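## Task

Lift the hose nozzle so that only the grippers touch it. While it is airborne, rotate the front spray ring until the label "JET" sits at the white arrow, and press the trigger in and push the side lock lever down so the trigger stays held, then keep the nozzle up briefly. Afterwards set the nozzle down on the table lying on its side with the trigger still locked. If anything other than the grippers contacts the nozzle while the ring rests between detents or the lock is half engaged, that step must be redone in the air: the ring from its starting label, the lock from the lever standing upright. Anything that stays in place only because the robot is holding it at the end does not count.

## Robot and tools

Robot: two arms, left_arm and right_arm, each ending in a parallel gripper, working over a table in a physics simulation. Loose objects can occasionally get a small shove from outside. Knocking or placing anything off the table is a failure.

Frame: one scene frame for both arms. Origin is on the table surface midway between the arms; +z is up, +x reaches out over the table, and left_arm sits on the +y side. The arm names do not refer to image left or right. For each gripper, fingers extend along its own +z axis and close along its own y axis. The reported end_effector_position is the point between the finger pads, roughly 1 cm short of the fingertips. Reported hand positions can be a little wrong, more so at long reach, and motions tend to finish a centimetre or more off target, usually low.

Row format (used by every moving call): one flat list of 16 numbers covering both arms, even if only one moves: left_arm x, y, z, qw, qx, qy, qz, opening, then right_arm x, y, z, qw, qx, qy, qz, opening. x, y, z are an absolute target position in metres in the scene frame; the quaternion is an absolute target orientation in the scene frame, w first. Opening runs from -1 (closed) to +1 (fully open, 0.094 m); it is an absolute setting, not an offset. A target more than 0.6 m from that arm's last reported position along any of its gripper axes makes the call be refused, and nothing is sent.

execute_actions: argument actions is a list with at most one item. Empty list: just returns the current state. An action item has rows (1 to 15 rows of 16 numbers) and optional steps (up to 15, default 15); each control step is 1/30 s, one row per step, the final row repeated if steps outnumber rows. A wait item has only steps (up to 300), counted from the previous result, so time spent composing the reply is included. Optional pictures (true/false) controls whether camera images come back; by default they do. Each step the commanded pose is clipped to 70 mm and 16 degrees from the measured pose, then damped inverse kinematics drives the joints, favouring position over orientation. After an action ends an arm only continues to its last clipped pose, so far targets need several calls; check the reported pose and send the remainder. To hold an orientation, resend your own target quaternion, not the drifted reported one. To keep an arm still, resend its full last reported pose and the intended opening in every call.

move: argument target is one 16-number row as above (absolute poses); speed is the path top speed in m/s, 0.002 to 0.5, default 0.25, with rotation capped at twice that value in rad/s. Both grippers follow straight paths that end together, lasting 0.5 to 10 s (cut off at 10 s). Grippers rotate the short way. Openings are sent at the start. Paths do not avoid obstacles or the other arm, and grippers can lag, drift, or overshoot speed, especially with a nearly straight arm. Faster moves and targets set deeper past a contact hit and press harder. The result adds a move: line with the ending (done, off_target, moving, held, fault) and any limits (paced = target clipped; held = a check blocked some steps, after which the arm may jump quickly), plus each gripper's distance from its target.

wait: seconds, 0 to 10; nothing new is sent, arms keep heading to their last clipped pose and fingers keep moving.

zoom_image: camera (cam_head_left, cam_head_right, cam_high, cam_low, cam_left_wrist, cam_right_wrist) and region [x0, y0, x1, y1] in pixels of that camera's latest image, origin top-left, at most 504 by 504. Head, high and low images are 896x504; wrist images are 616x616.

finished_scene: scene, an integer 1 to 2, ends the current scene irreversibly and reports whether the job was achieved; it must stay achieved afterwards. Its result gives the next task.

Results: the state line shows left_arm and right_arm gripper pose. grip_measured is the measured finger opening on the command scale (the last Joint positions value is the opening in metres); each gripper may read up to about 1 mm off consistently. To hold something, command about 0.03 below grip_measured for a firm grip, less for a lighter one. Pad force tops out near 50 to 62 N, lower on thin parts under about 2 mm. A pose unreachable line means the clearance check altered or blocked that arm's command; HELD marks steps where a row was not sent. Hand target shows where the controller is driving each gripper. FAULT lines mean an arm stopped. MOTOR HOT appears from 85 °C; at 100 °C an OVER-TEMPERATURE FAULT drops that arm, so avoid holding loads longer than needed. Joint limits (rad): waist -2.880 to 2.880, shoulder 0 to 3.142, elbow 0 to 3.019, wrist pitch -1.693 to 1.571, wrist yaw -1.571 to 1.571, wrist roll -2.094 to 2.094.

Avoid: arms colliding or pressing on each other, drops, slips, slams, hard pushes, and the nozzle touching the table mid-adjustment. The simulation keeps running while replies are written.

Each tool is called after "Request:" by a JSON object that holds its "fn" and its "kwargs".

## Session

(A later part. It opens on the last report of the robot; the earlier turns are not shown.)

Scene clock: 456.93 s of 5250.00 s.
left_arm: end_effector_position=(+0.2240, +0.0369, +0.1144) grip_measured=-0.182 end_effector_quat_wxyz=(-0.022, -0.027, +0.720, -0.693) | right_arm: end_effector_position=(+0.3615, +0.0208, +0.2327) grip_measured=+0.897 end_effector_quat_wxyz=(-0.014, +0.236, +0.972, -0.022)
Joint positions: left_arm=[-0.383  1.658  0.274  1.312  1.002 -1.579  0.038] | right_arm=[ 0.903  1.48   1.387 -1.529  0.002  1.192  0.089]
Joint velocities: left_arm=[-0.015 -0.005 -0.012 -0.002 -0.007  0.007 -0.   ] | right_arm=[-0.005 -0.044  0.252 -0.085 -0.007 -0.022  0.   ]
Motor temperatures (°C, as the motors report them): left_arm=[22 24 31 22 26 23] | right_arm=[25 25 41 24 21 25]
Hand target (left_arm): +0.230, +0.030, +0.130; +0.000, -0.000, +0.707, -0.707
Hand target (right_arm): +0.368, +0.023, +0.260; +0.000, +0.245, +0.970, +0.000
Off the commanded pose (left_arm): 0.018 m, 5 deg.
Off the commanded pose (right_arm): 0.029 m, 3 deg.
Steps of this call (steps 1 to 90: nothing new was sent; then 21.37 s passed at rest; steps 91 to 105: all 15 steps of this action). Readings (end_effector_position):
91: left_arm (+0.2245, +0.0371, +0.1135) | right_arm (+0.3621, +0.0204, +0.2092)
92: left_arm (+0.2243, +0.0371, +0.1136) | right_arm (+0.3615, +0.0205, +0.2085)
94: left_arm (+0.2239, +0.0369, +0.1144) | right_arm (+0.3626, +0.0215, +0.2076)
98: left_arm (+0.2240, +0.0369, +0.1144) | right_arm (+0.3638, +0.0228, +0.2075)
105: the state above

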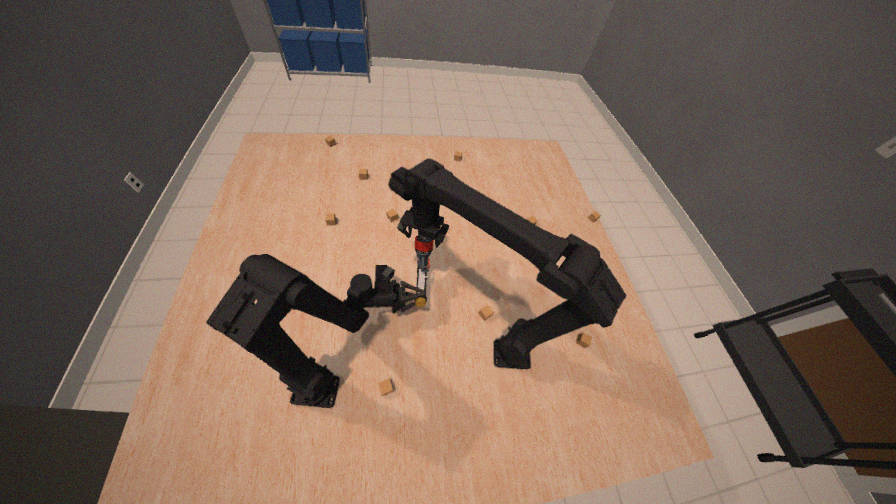

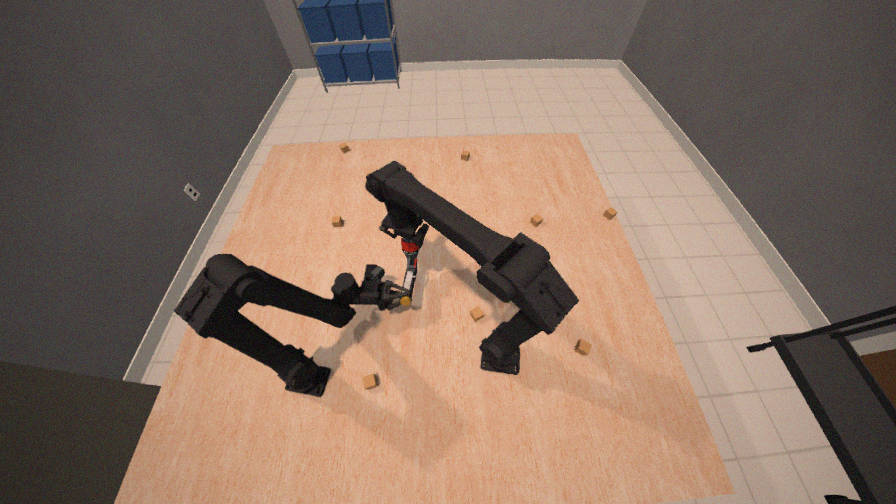

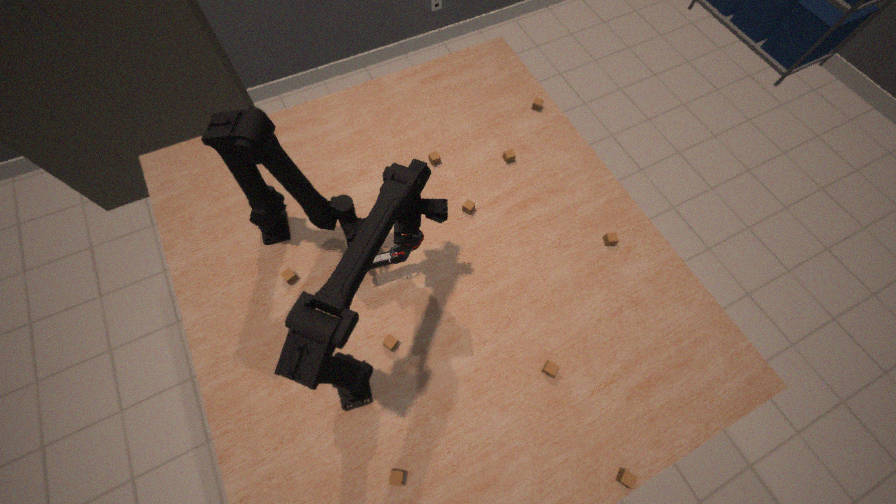

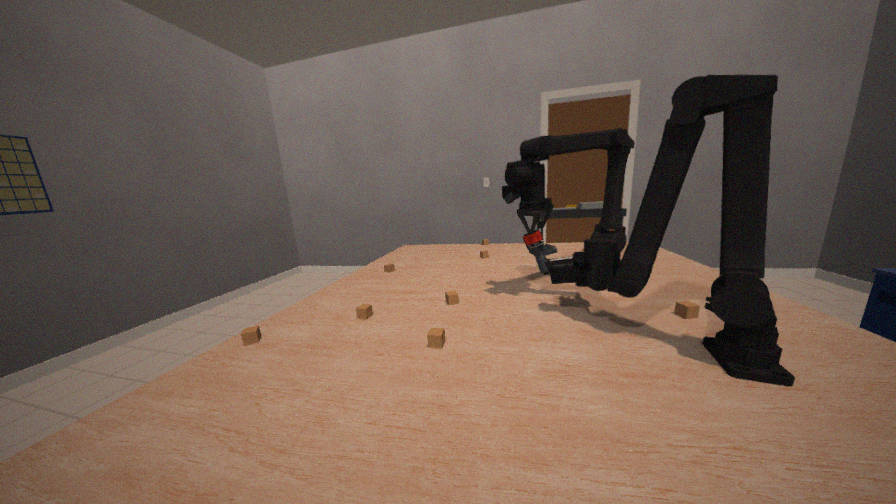

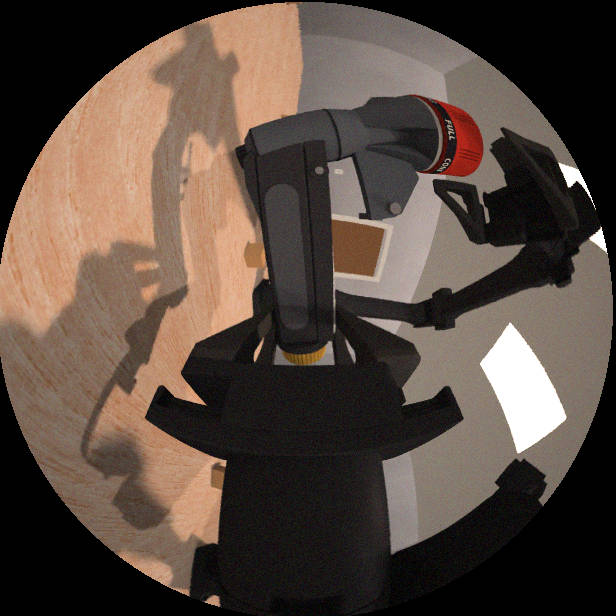

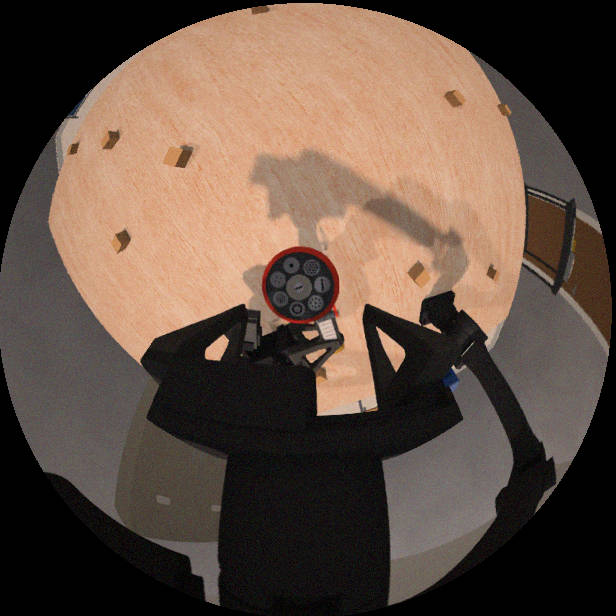

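Request:
{"fn": "move", "kwargs": {"target": [0.23,0.03,0.13,0,0,0.707,-0.707,-0.6,0.335,-0.09,0.215,0.5,-0.5,0.5,0.5,-1.0], "speed": 0.25}}

Scene clock: 487.97 s of 5250.00 s.
left_arm: end_effector_position=(+0.2210, +0.0388, +0.1102) grip_measured=-0.182 end_effector_quat_wxyz=(-0.032, -0.036, +0.723, -0.690) | right_arm: end_effector_position=(+0.3334, -0.0745, +0.2211) grip_measured=-0.986 end_effector_quat_wxyz=(+0.454, -0.428, +0.617, +0.480)
Joint positions: left_arm=[-0.383  1.664  0.265  1.311  1.002 -1.593  0.038] | right_arm=[ 0.238  1.023  0.453 -0.003 -1.333 -0.353  0.001]
Joint velocities: left_arm=[ 0.005 -0.005 -0.012  0.002  0.051 -0.051  0.   ] | right_arm=[ 0.005  0.005  0.012  0.007 -0.066 -0.037 -0.   ]
Motor temperatures (°C, as the motors report them): left_arm=[22 24 31 22 25 23] | right_arm=[25 25 42 24 21 25]
Hand target (left_arm): +0.230, +0.031, +0.130; -0.000, -0.001, +0.707, -0.707
Hand target (right_arm): +0.333, -0.074, +0.223; +0.454, -0.429, +0.616, +0.480
Off the commanded pose (left_arm): 0.023 m, 6 deg.
Off the commanded pose (right_arm): 0.017 m, 17 deg; orientation clipped at the last step of the last action.
After step 90, 22.90 s passed at rest.
move: held (right_arm), off_target (left_arm); limits=paced,held; held on 23 of 154 steps (right_arm), including the last (right_arm)
pose unreachable (right arm): on one or more control steps of this call this arm could not follow its commanded pose, so it was not sent that pose on those steps. On the call's last step it was still not sent that pose. It may still have moved: this result reports where it is.
cause: the commanded pose would bring two parts of the arm too close to each other (its wrist (the part past joint 4) and its wrist camera, with joints 5 (wrist yaw) and 6 (wrist roll) between them).

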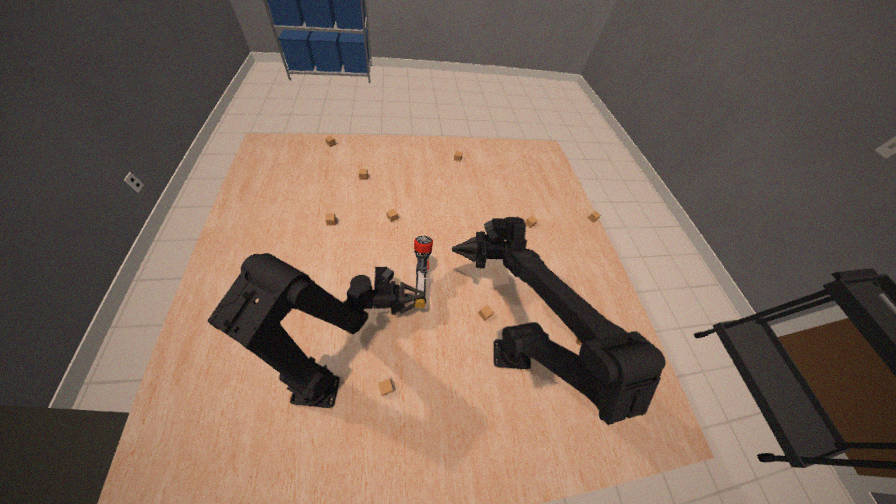

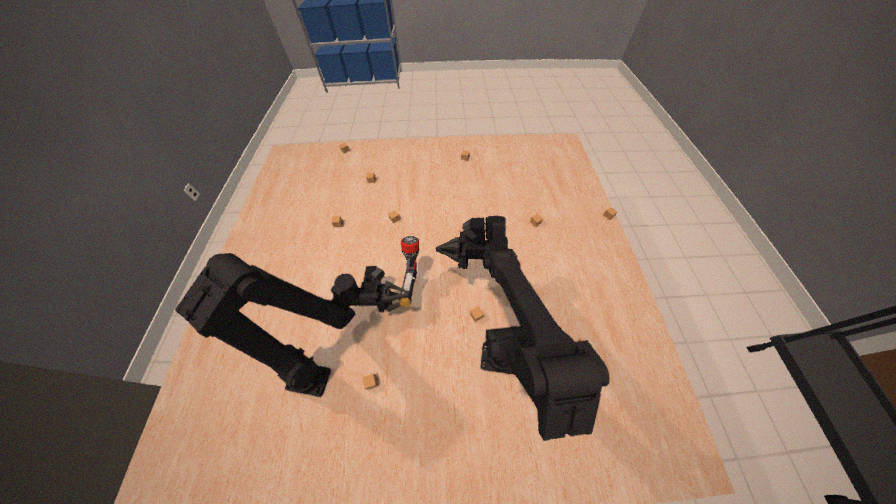

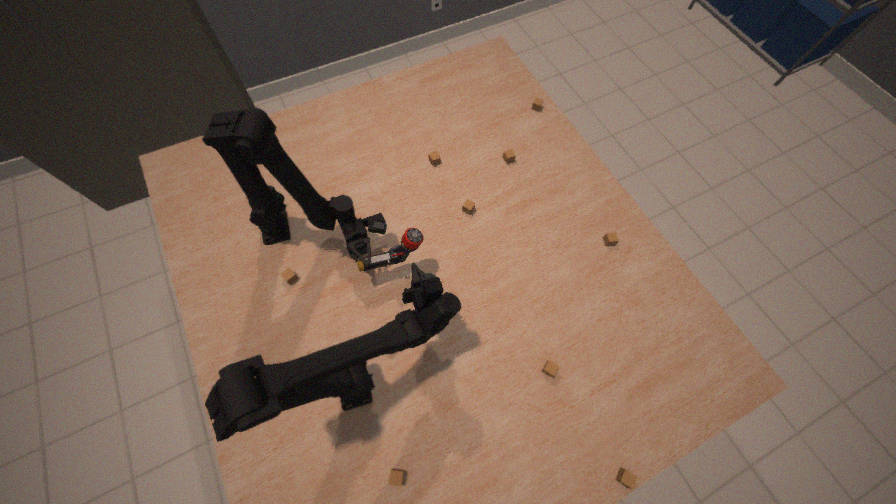

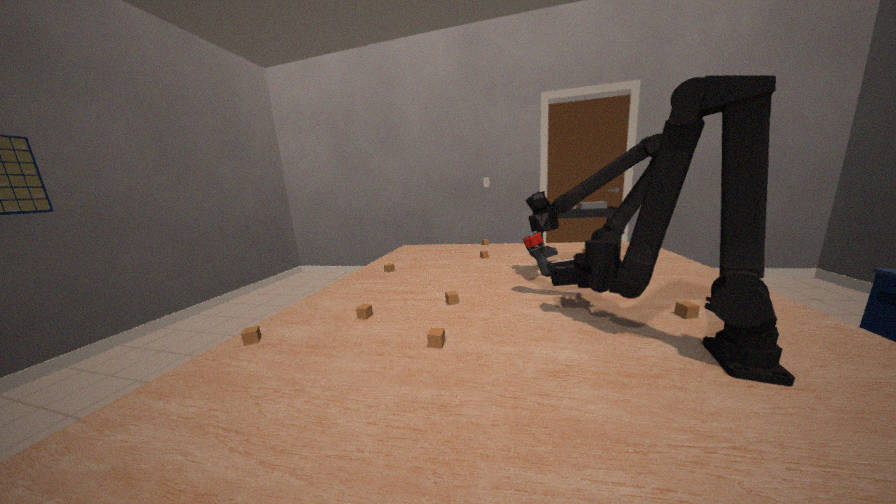

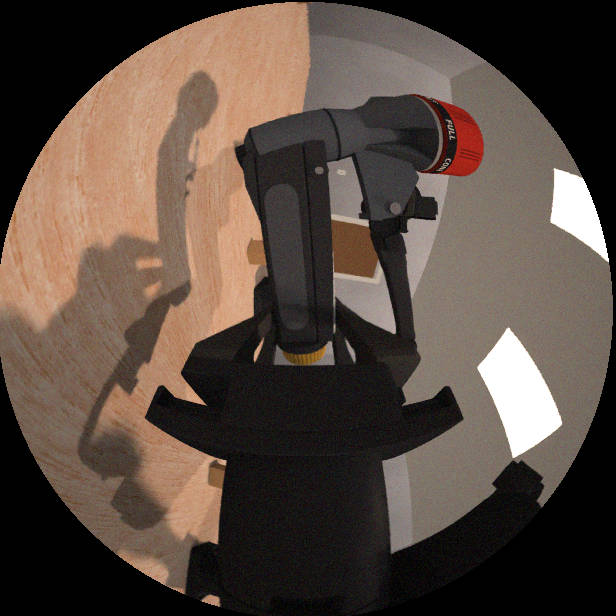

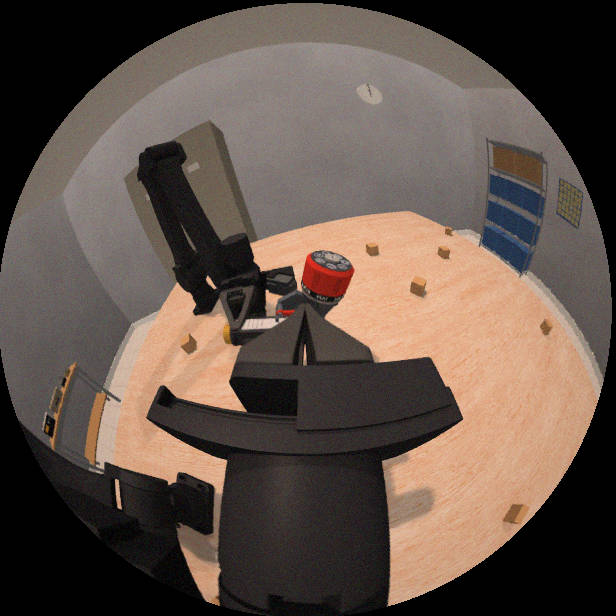

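Request:
{"fn": "move", "kwargs": {"target": [0.23,0.03,0.13,0,0,0.707,-0.707,-0.6,0.335,-0.07,0.195,0,0,0.707,0.707,-1.0], "speed": 0.25}}

Scene clock: 506.20 s of 5250.00 s.
left_arm: end_effector_position=(+0.2210, +0.0388, +0.1095) grip_measured=-0.182 end_effector_quat_wxyz=(-0.034, -0.040, +0.723, -0.689) | right_arm: end_effector_position=(+0.3337, -0.0697, +0.1976) grip_measured=-0.986 end_effector_quat_wxyz=(-0.003, -0.017, +0.714, +0.700)
Joint positions: left_arm=[-0.383  1.666  0.265  1.312  1.002 -1.601  0.038] | right_arm=[ 0.238  1.238  0.49   0.013 -1.541  0.817  0.001]
Joint velocities: left_arm=[-0.015 -0.024  0.002 -0.007 -0.007  0.051  0.   ] | right_arm=[-0.005 -0.015 -0.051  0.198  0.037  0.183  0.001]
Motor temperatures (°C, as the motors report them): left_arm=[22 24 31 22 25 24] | right_arm=[25 25 41 24 22 24]
Hand target (left_arm): +0.230, +0.031, +0.130; +0.000, -0.001, +0.707, -0.707
Hand target (right_arm): +0.336, -0.071, +0.195; -0.007, -0.008, +0.715, +0.699
Off the commanded pose (left_arm): 0.024 m, 7 deg.
Off the commanded pose (right_arm): 0.003 m, 2 deg.
After step 90, 11.13 s passed at rest.
move: off_target (left_arm)

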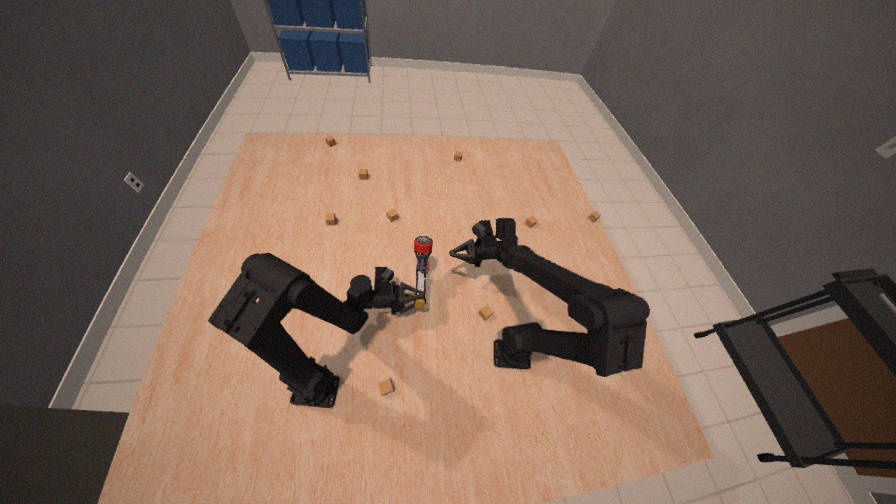

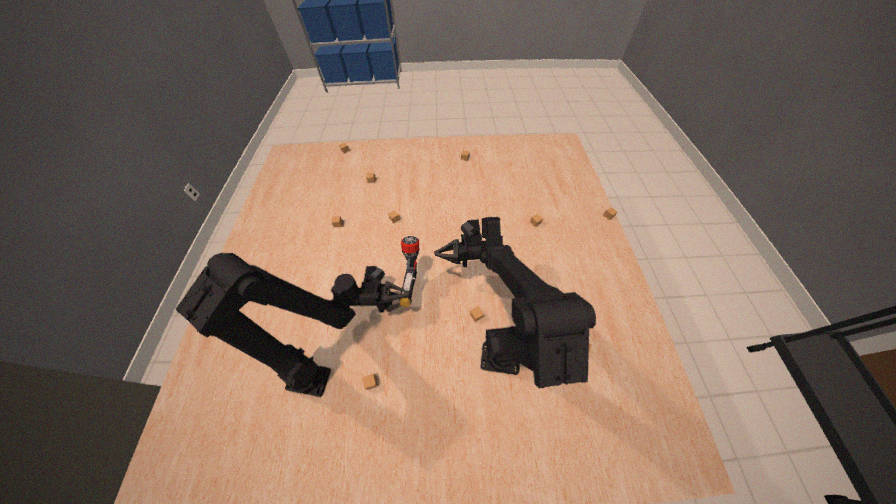

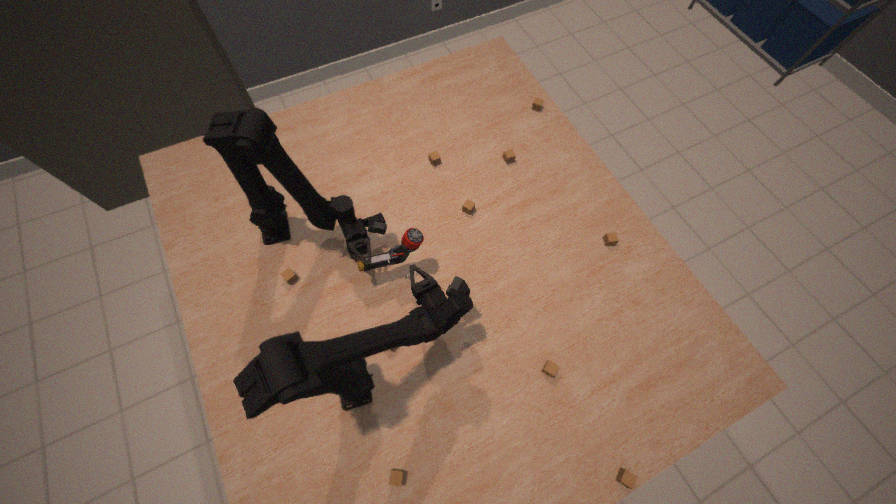

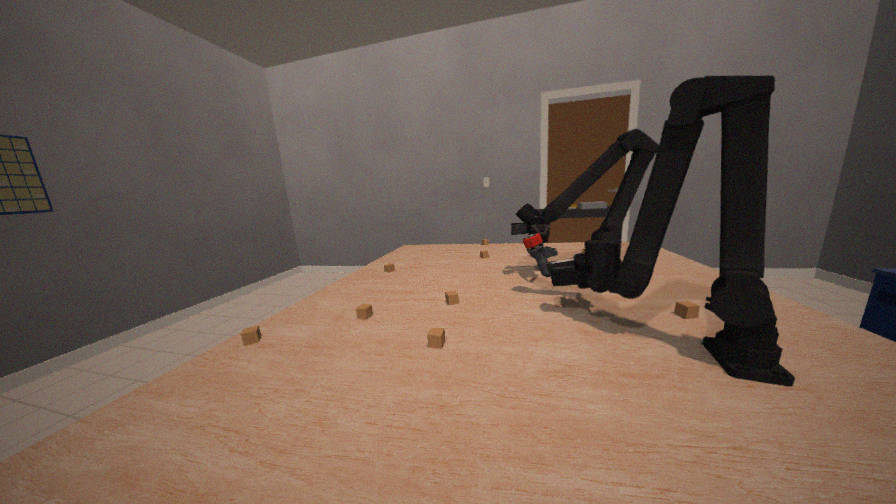

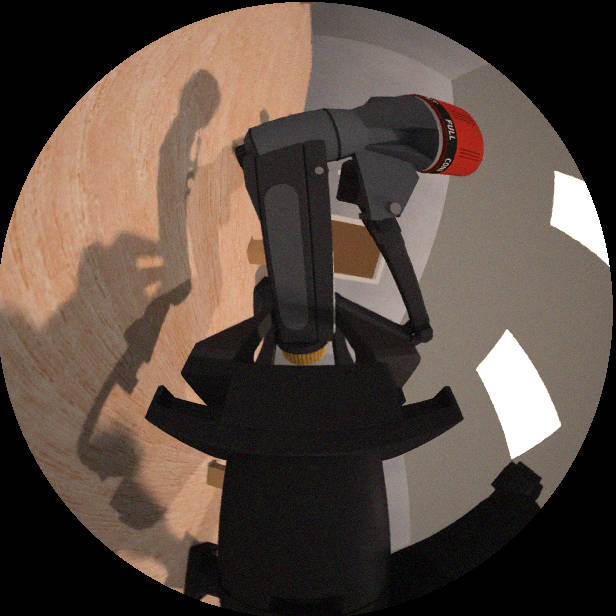

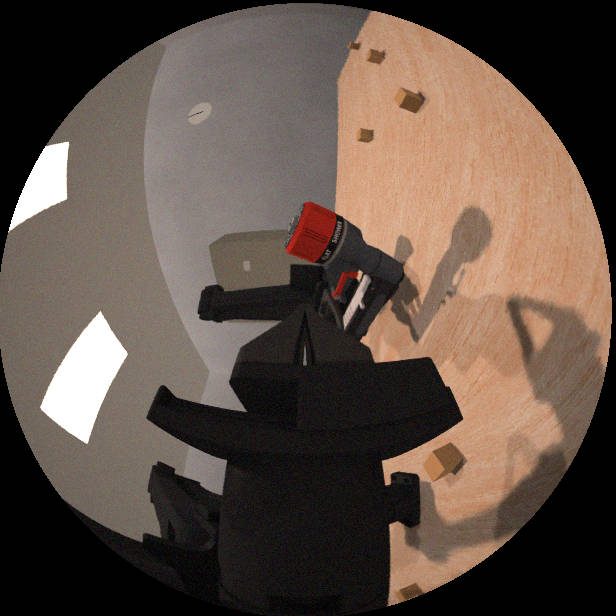

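Request:
{"fn": "zoom_image", "kwargs": {"camera": "cam_right_wrist", "region": [260,180,430,350]}}

Region (260, 180, 430, 350) of cam_right_wrist's 616x616 image, scaled by 2.965, with more detail than that image has.

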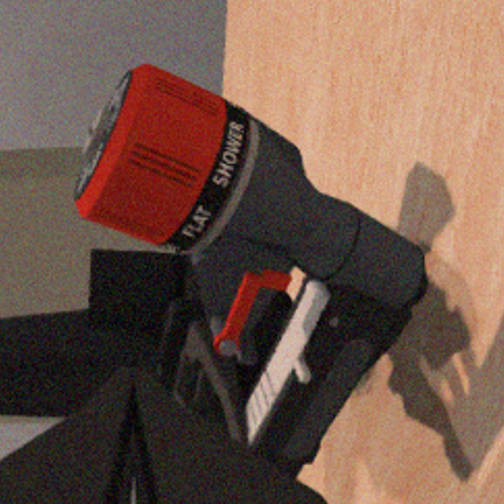

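Request:
{"fn": "move", "kwargs": {"target": [0.23,0.03,0.13,0,0,0.707,-0.707,-0.6,0.320,-0.012,0.180,0,0,0.707,0.707,-1.0], "speed": 0.12}}

Scene clock: 553.70 s of 5250.00 s.
left_arm: end_effector_position=(+0.2212, +0.0387, +0.1095) grip_measured=-0.182 end_effector_quat_wxyz=(-0.036, -0.041, +0.723, -0.689) | right_arm: end_effector_position=(+0.3223, -0.0144, +0.1823) grip_measured=-0.986 end_effector_quat_wxyz=(+0.010, -0.006, +0.711, +0.703)
Joint positions: left_arm=[-0.383  1.667  0.266  1.313  1.002 -1.605  0.038] | right_arm=[ 0.433  1.383  0.352  0.989 -1.319  1.507  0.001]
Joint velocities: left_arm=[-0.015 -0.015  0.007 -0.007 -0.037 -0.022  0.001] | right_arm=[-0.005  0.005 -0.007  0.061 -0.022  0.066  0.   ]
Motor temperatures (°C, as the motors report them): left_arm=[22 24 31 22 25 24] | right_arm=[25 25 38 25 22 24]
Hand target (left_arm): +0.230, +0.031, +0.130; +0.000, -0.001, +0.707, -0.707
Hand target (right_arm): +0.321, -0.011, +0.177; -0.001, -0.001, +0.711, +0.703
Off the commanded pose (left_arm): 0.024 m, 7 deg.
Off the commanded pose (right_arm): 0.004 m, 1 deg.
After step 90, 42.93 s passed at rest.
move: off_target (left_arm)

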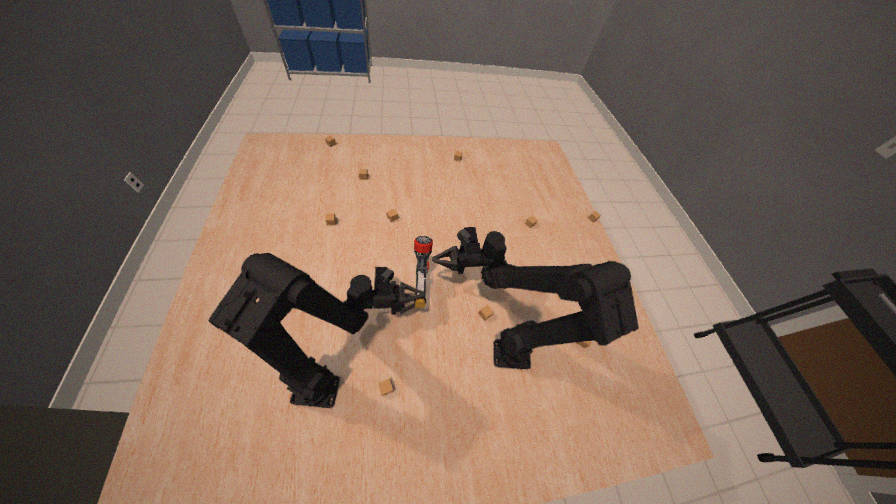

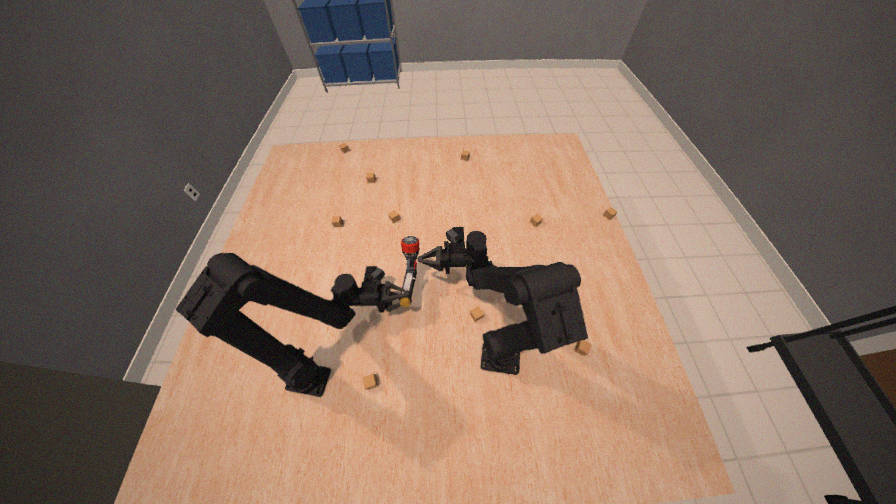

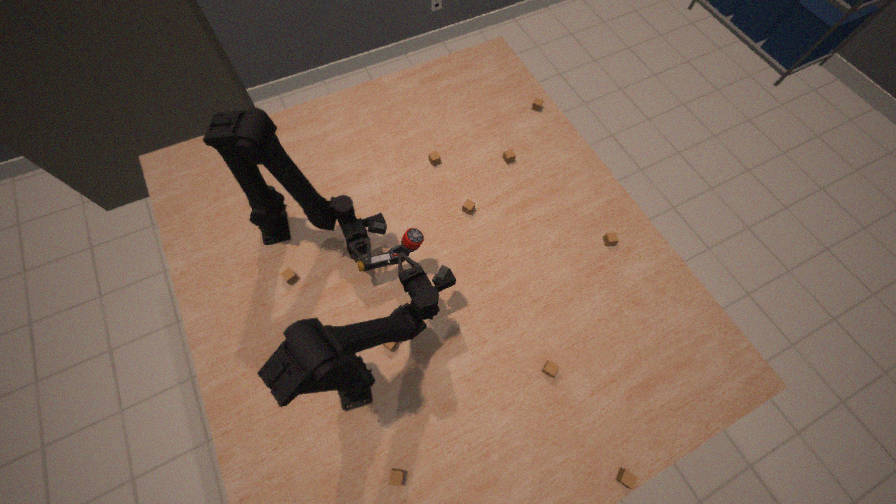

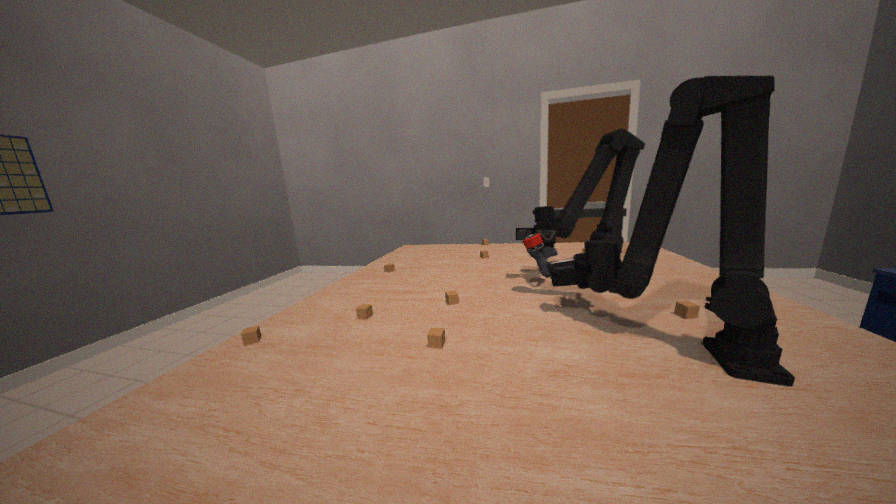

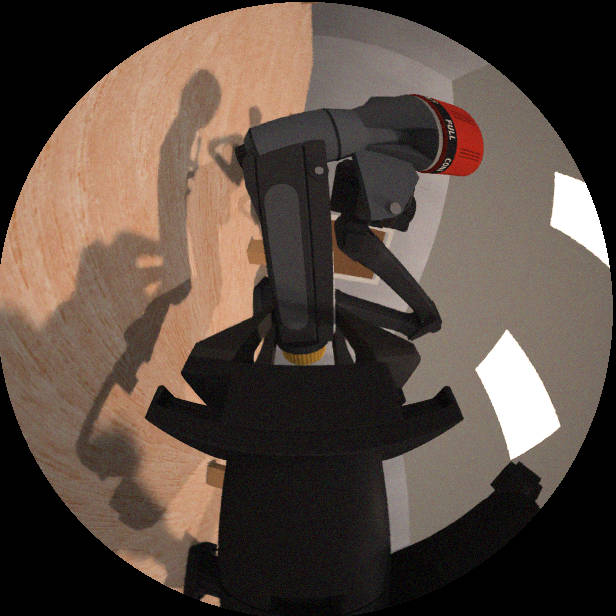

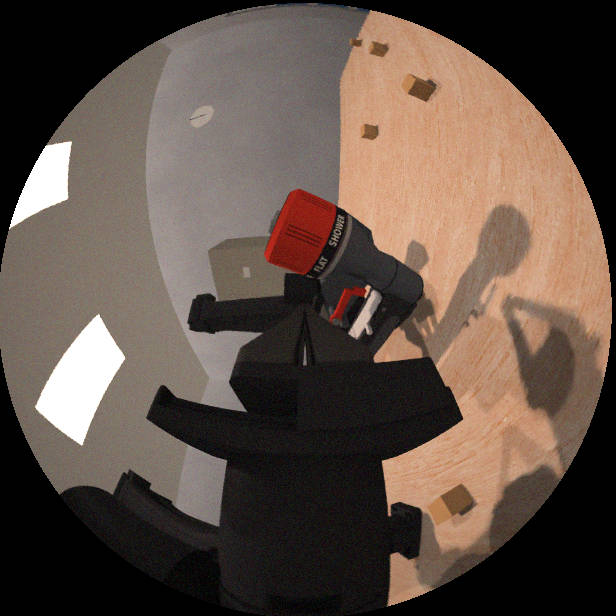

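Request:
{"fn": "zoom_image", "kwargs": {"camera": "cam_right_wrist", "region": [270,220,430,380]}}

Region (270, 220, 430, 380) of cam_right_wrist's 616x616 image, scaled by 3.150, with more detail than that image has.

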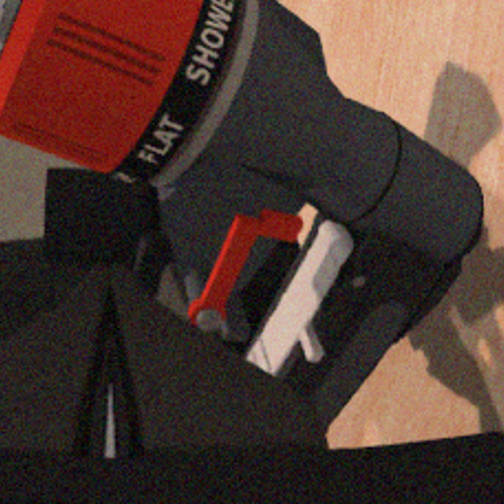

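Request:
{"fn": "move", "kwargs": {"target": [0.23,0.03,0.13,0,0,0.707,-0.707,-0.6,0.322,0.004,0.170,0,0,0.707,0.707,-1.0], "speed": 0.04}}

Request:
{"fn": "zoom_image", "kwargs": {"camera": "cam_right_wrist", "region": [260,220,420,380]}}

Scene clock: 576.60 s of 5250.00 s.
left_arm: end_effector_position=(+0.2213, +0.0386, +0.1092) grip_measured=-0.182 end_effector_quat_wxyz=(-0.038, -0.043, +0.723, -0.689) | right_arm: end_effector_position=(+0.3228, -0.0000, +0.1731) grip_measured=-0.986 end_effector_quat_wxyz=(+0.007, +0.000, +0.708, +0.706)
Joint positions: left_arm=[-0.383  1.668  0.266  1.313  1.002 -1.61   0.038] | right_arm=[ 0.481  1.452  0.352  1.093 -1.266  1.554  0.001]
Joint velocities: left_arm=[-0.005 -0.005 -0.002 -0.007 -0.081 -0.051  0.   ] | right_arm=[ 0.005  0.015  0.012 -0.002 -0.037  0.037 -0.   ]
Motor temperatures (°C, as the motors report them): left_arm=[22 24 31 22 25 24] | right_arm=[25 25 37 25 22 24]
Hand target (left_arm): +0.230, +0.031, +0.130; +0.000, -0.001, +0.707, -0.707
Hand target (right_arm): +0.322, +0.004, +0.170; +0.000, -0.000, +0.708, +0.707
Off the commanded pose (left_arm): 0.024 m, 7 deg.
Off the commanded pose (right_arm): 0.005 m, 1 deg.
After step 90, 18.10 s passed at rest.
move: off_target (left_arm)

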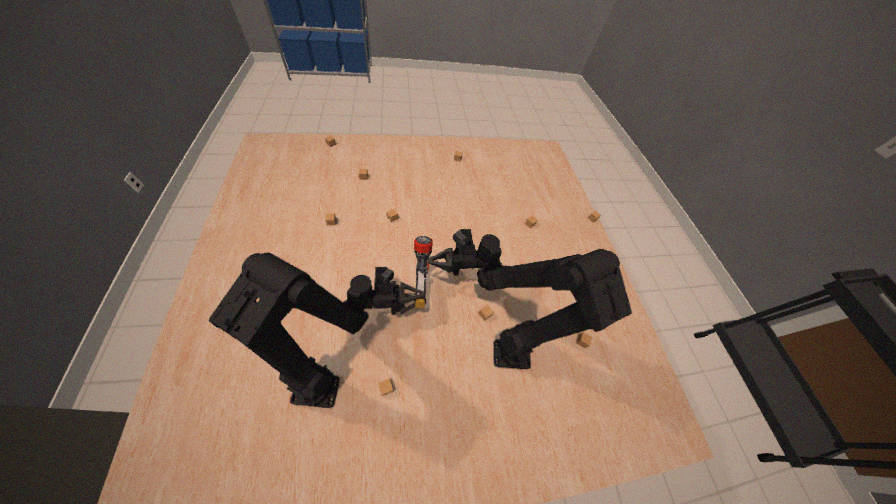

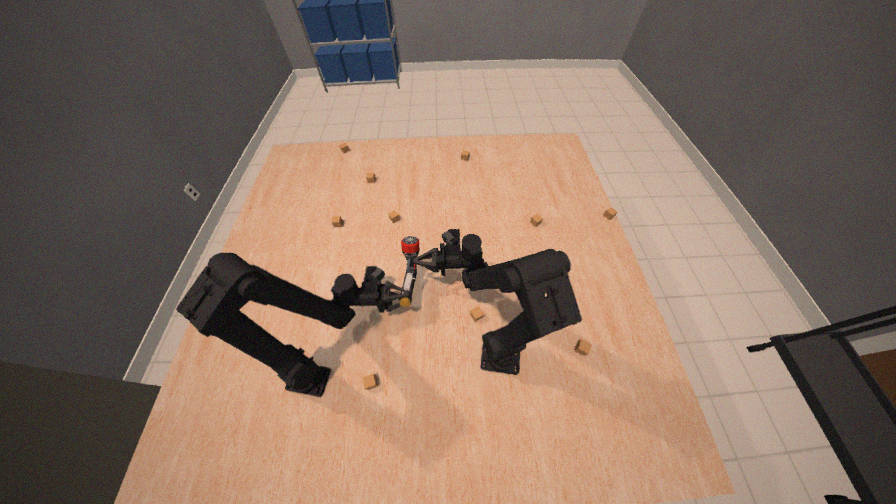

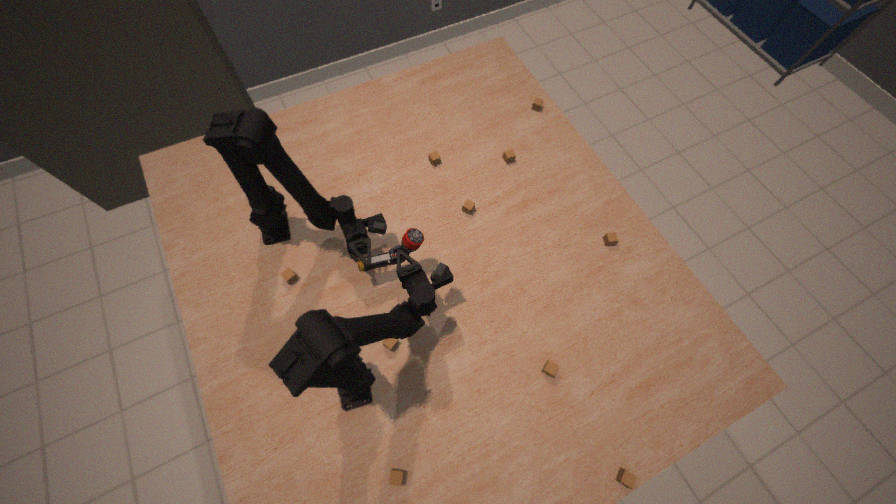

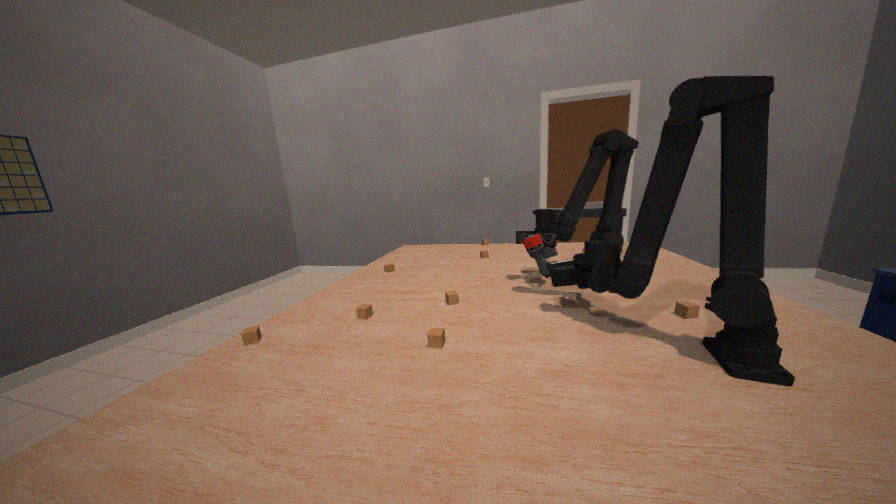

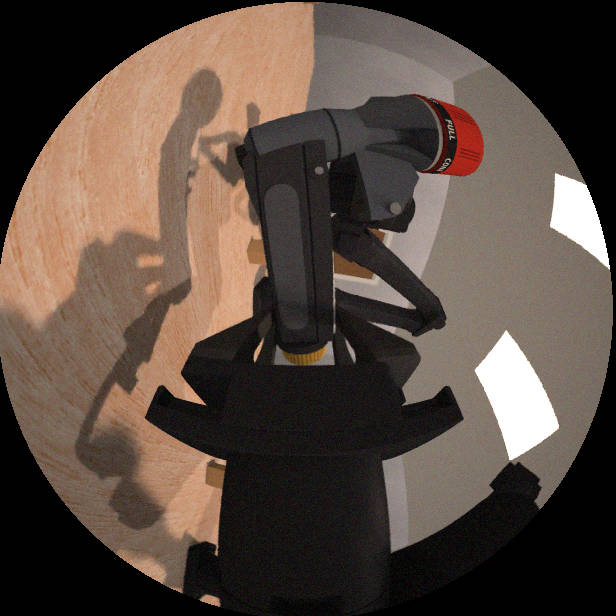

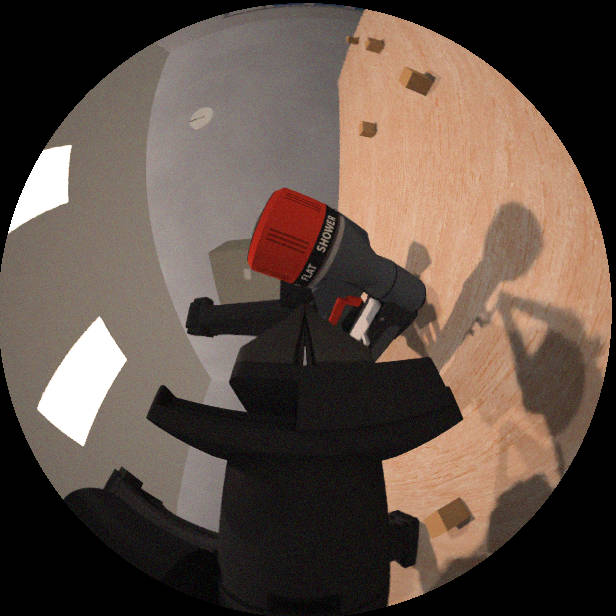

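Region (260, 220, 420, 380) of cam_right_wrist's 616x616 image, scaled by 3.150, with more detail than that image has.

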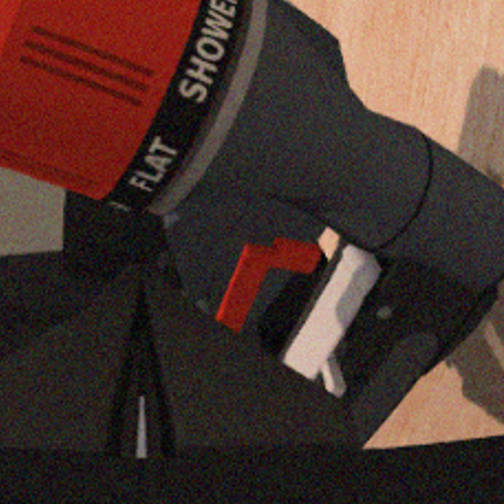

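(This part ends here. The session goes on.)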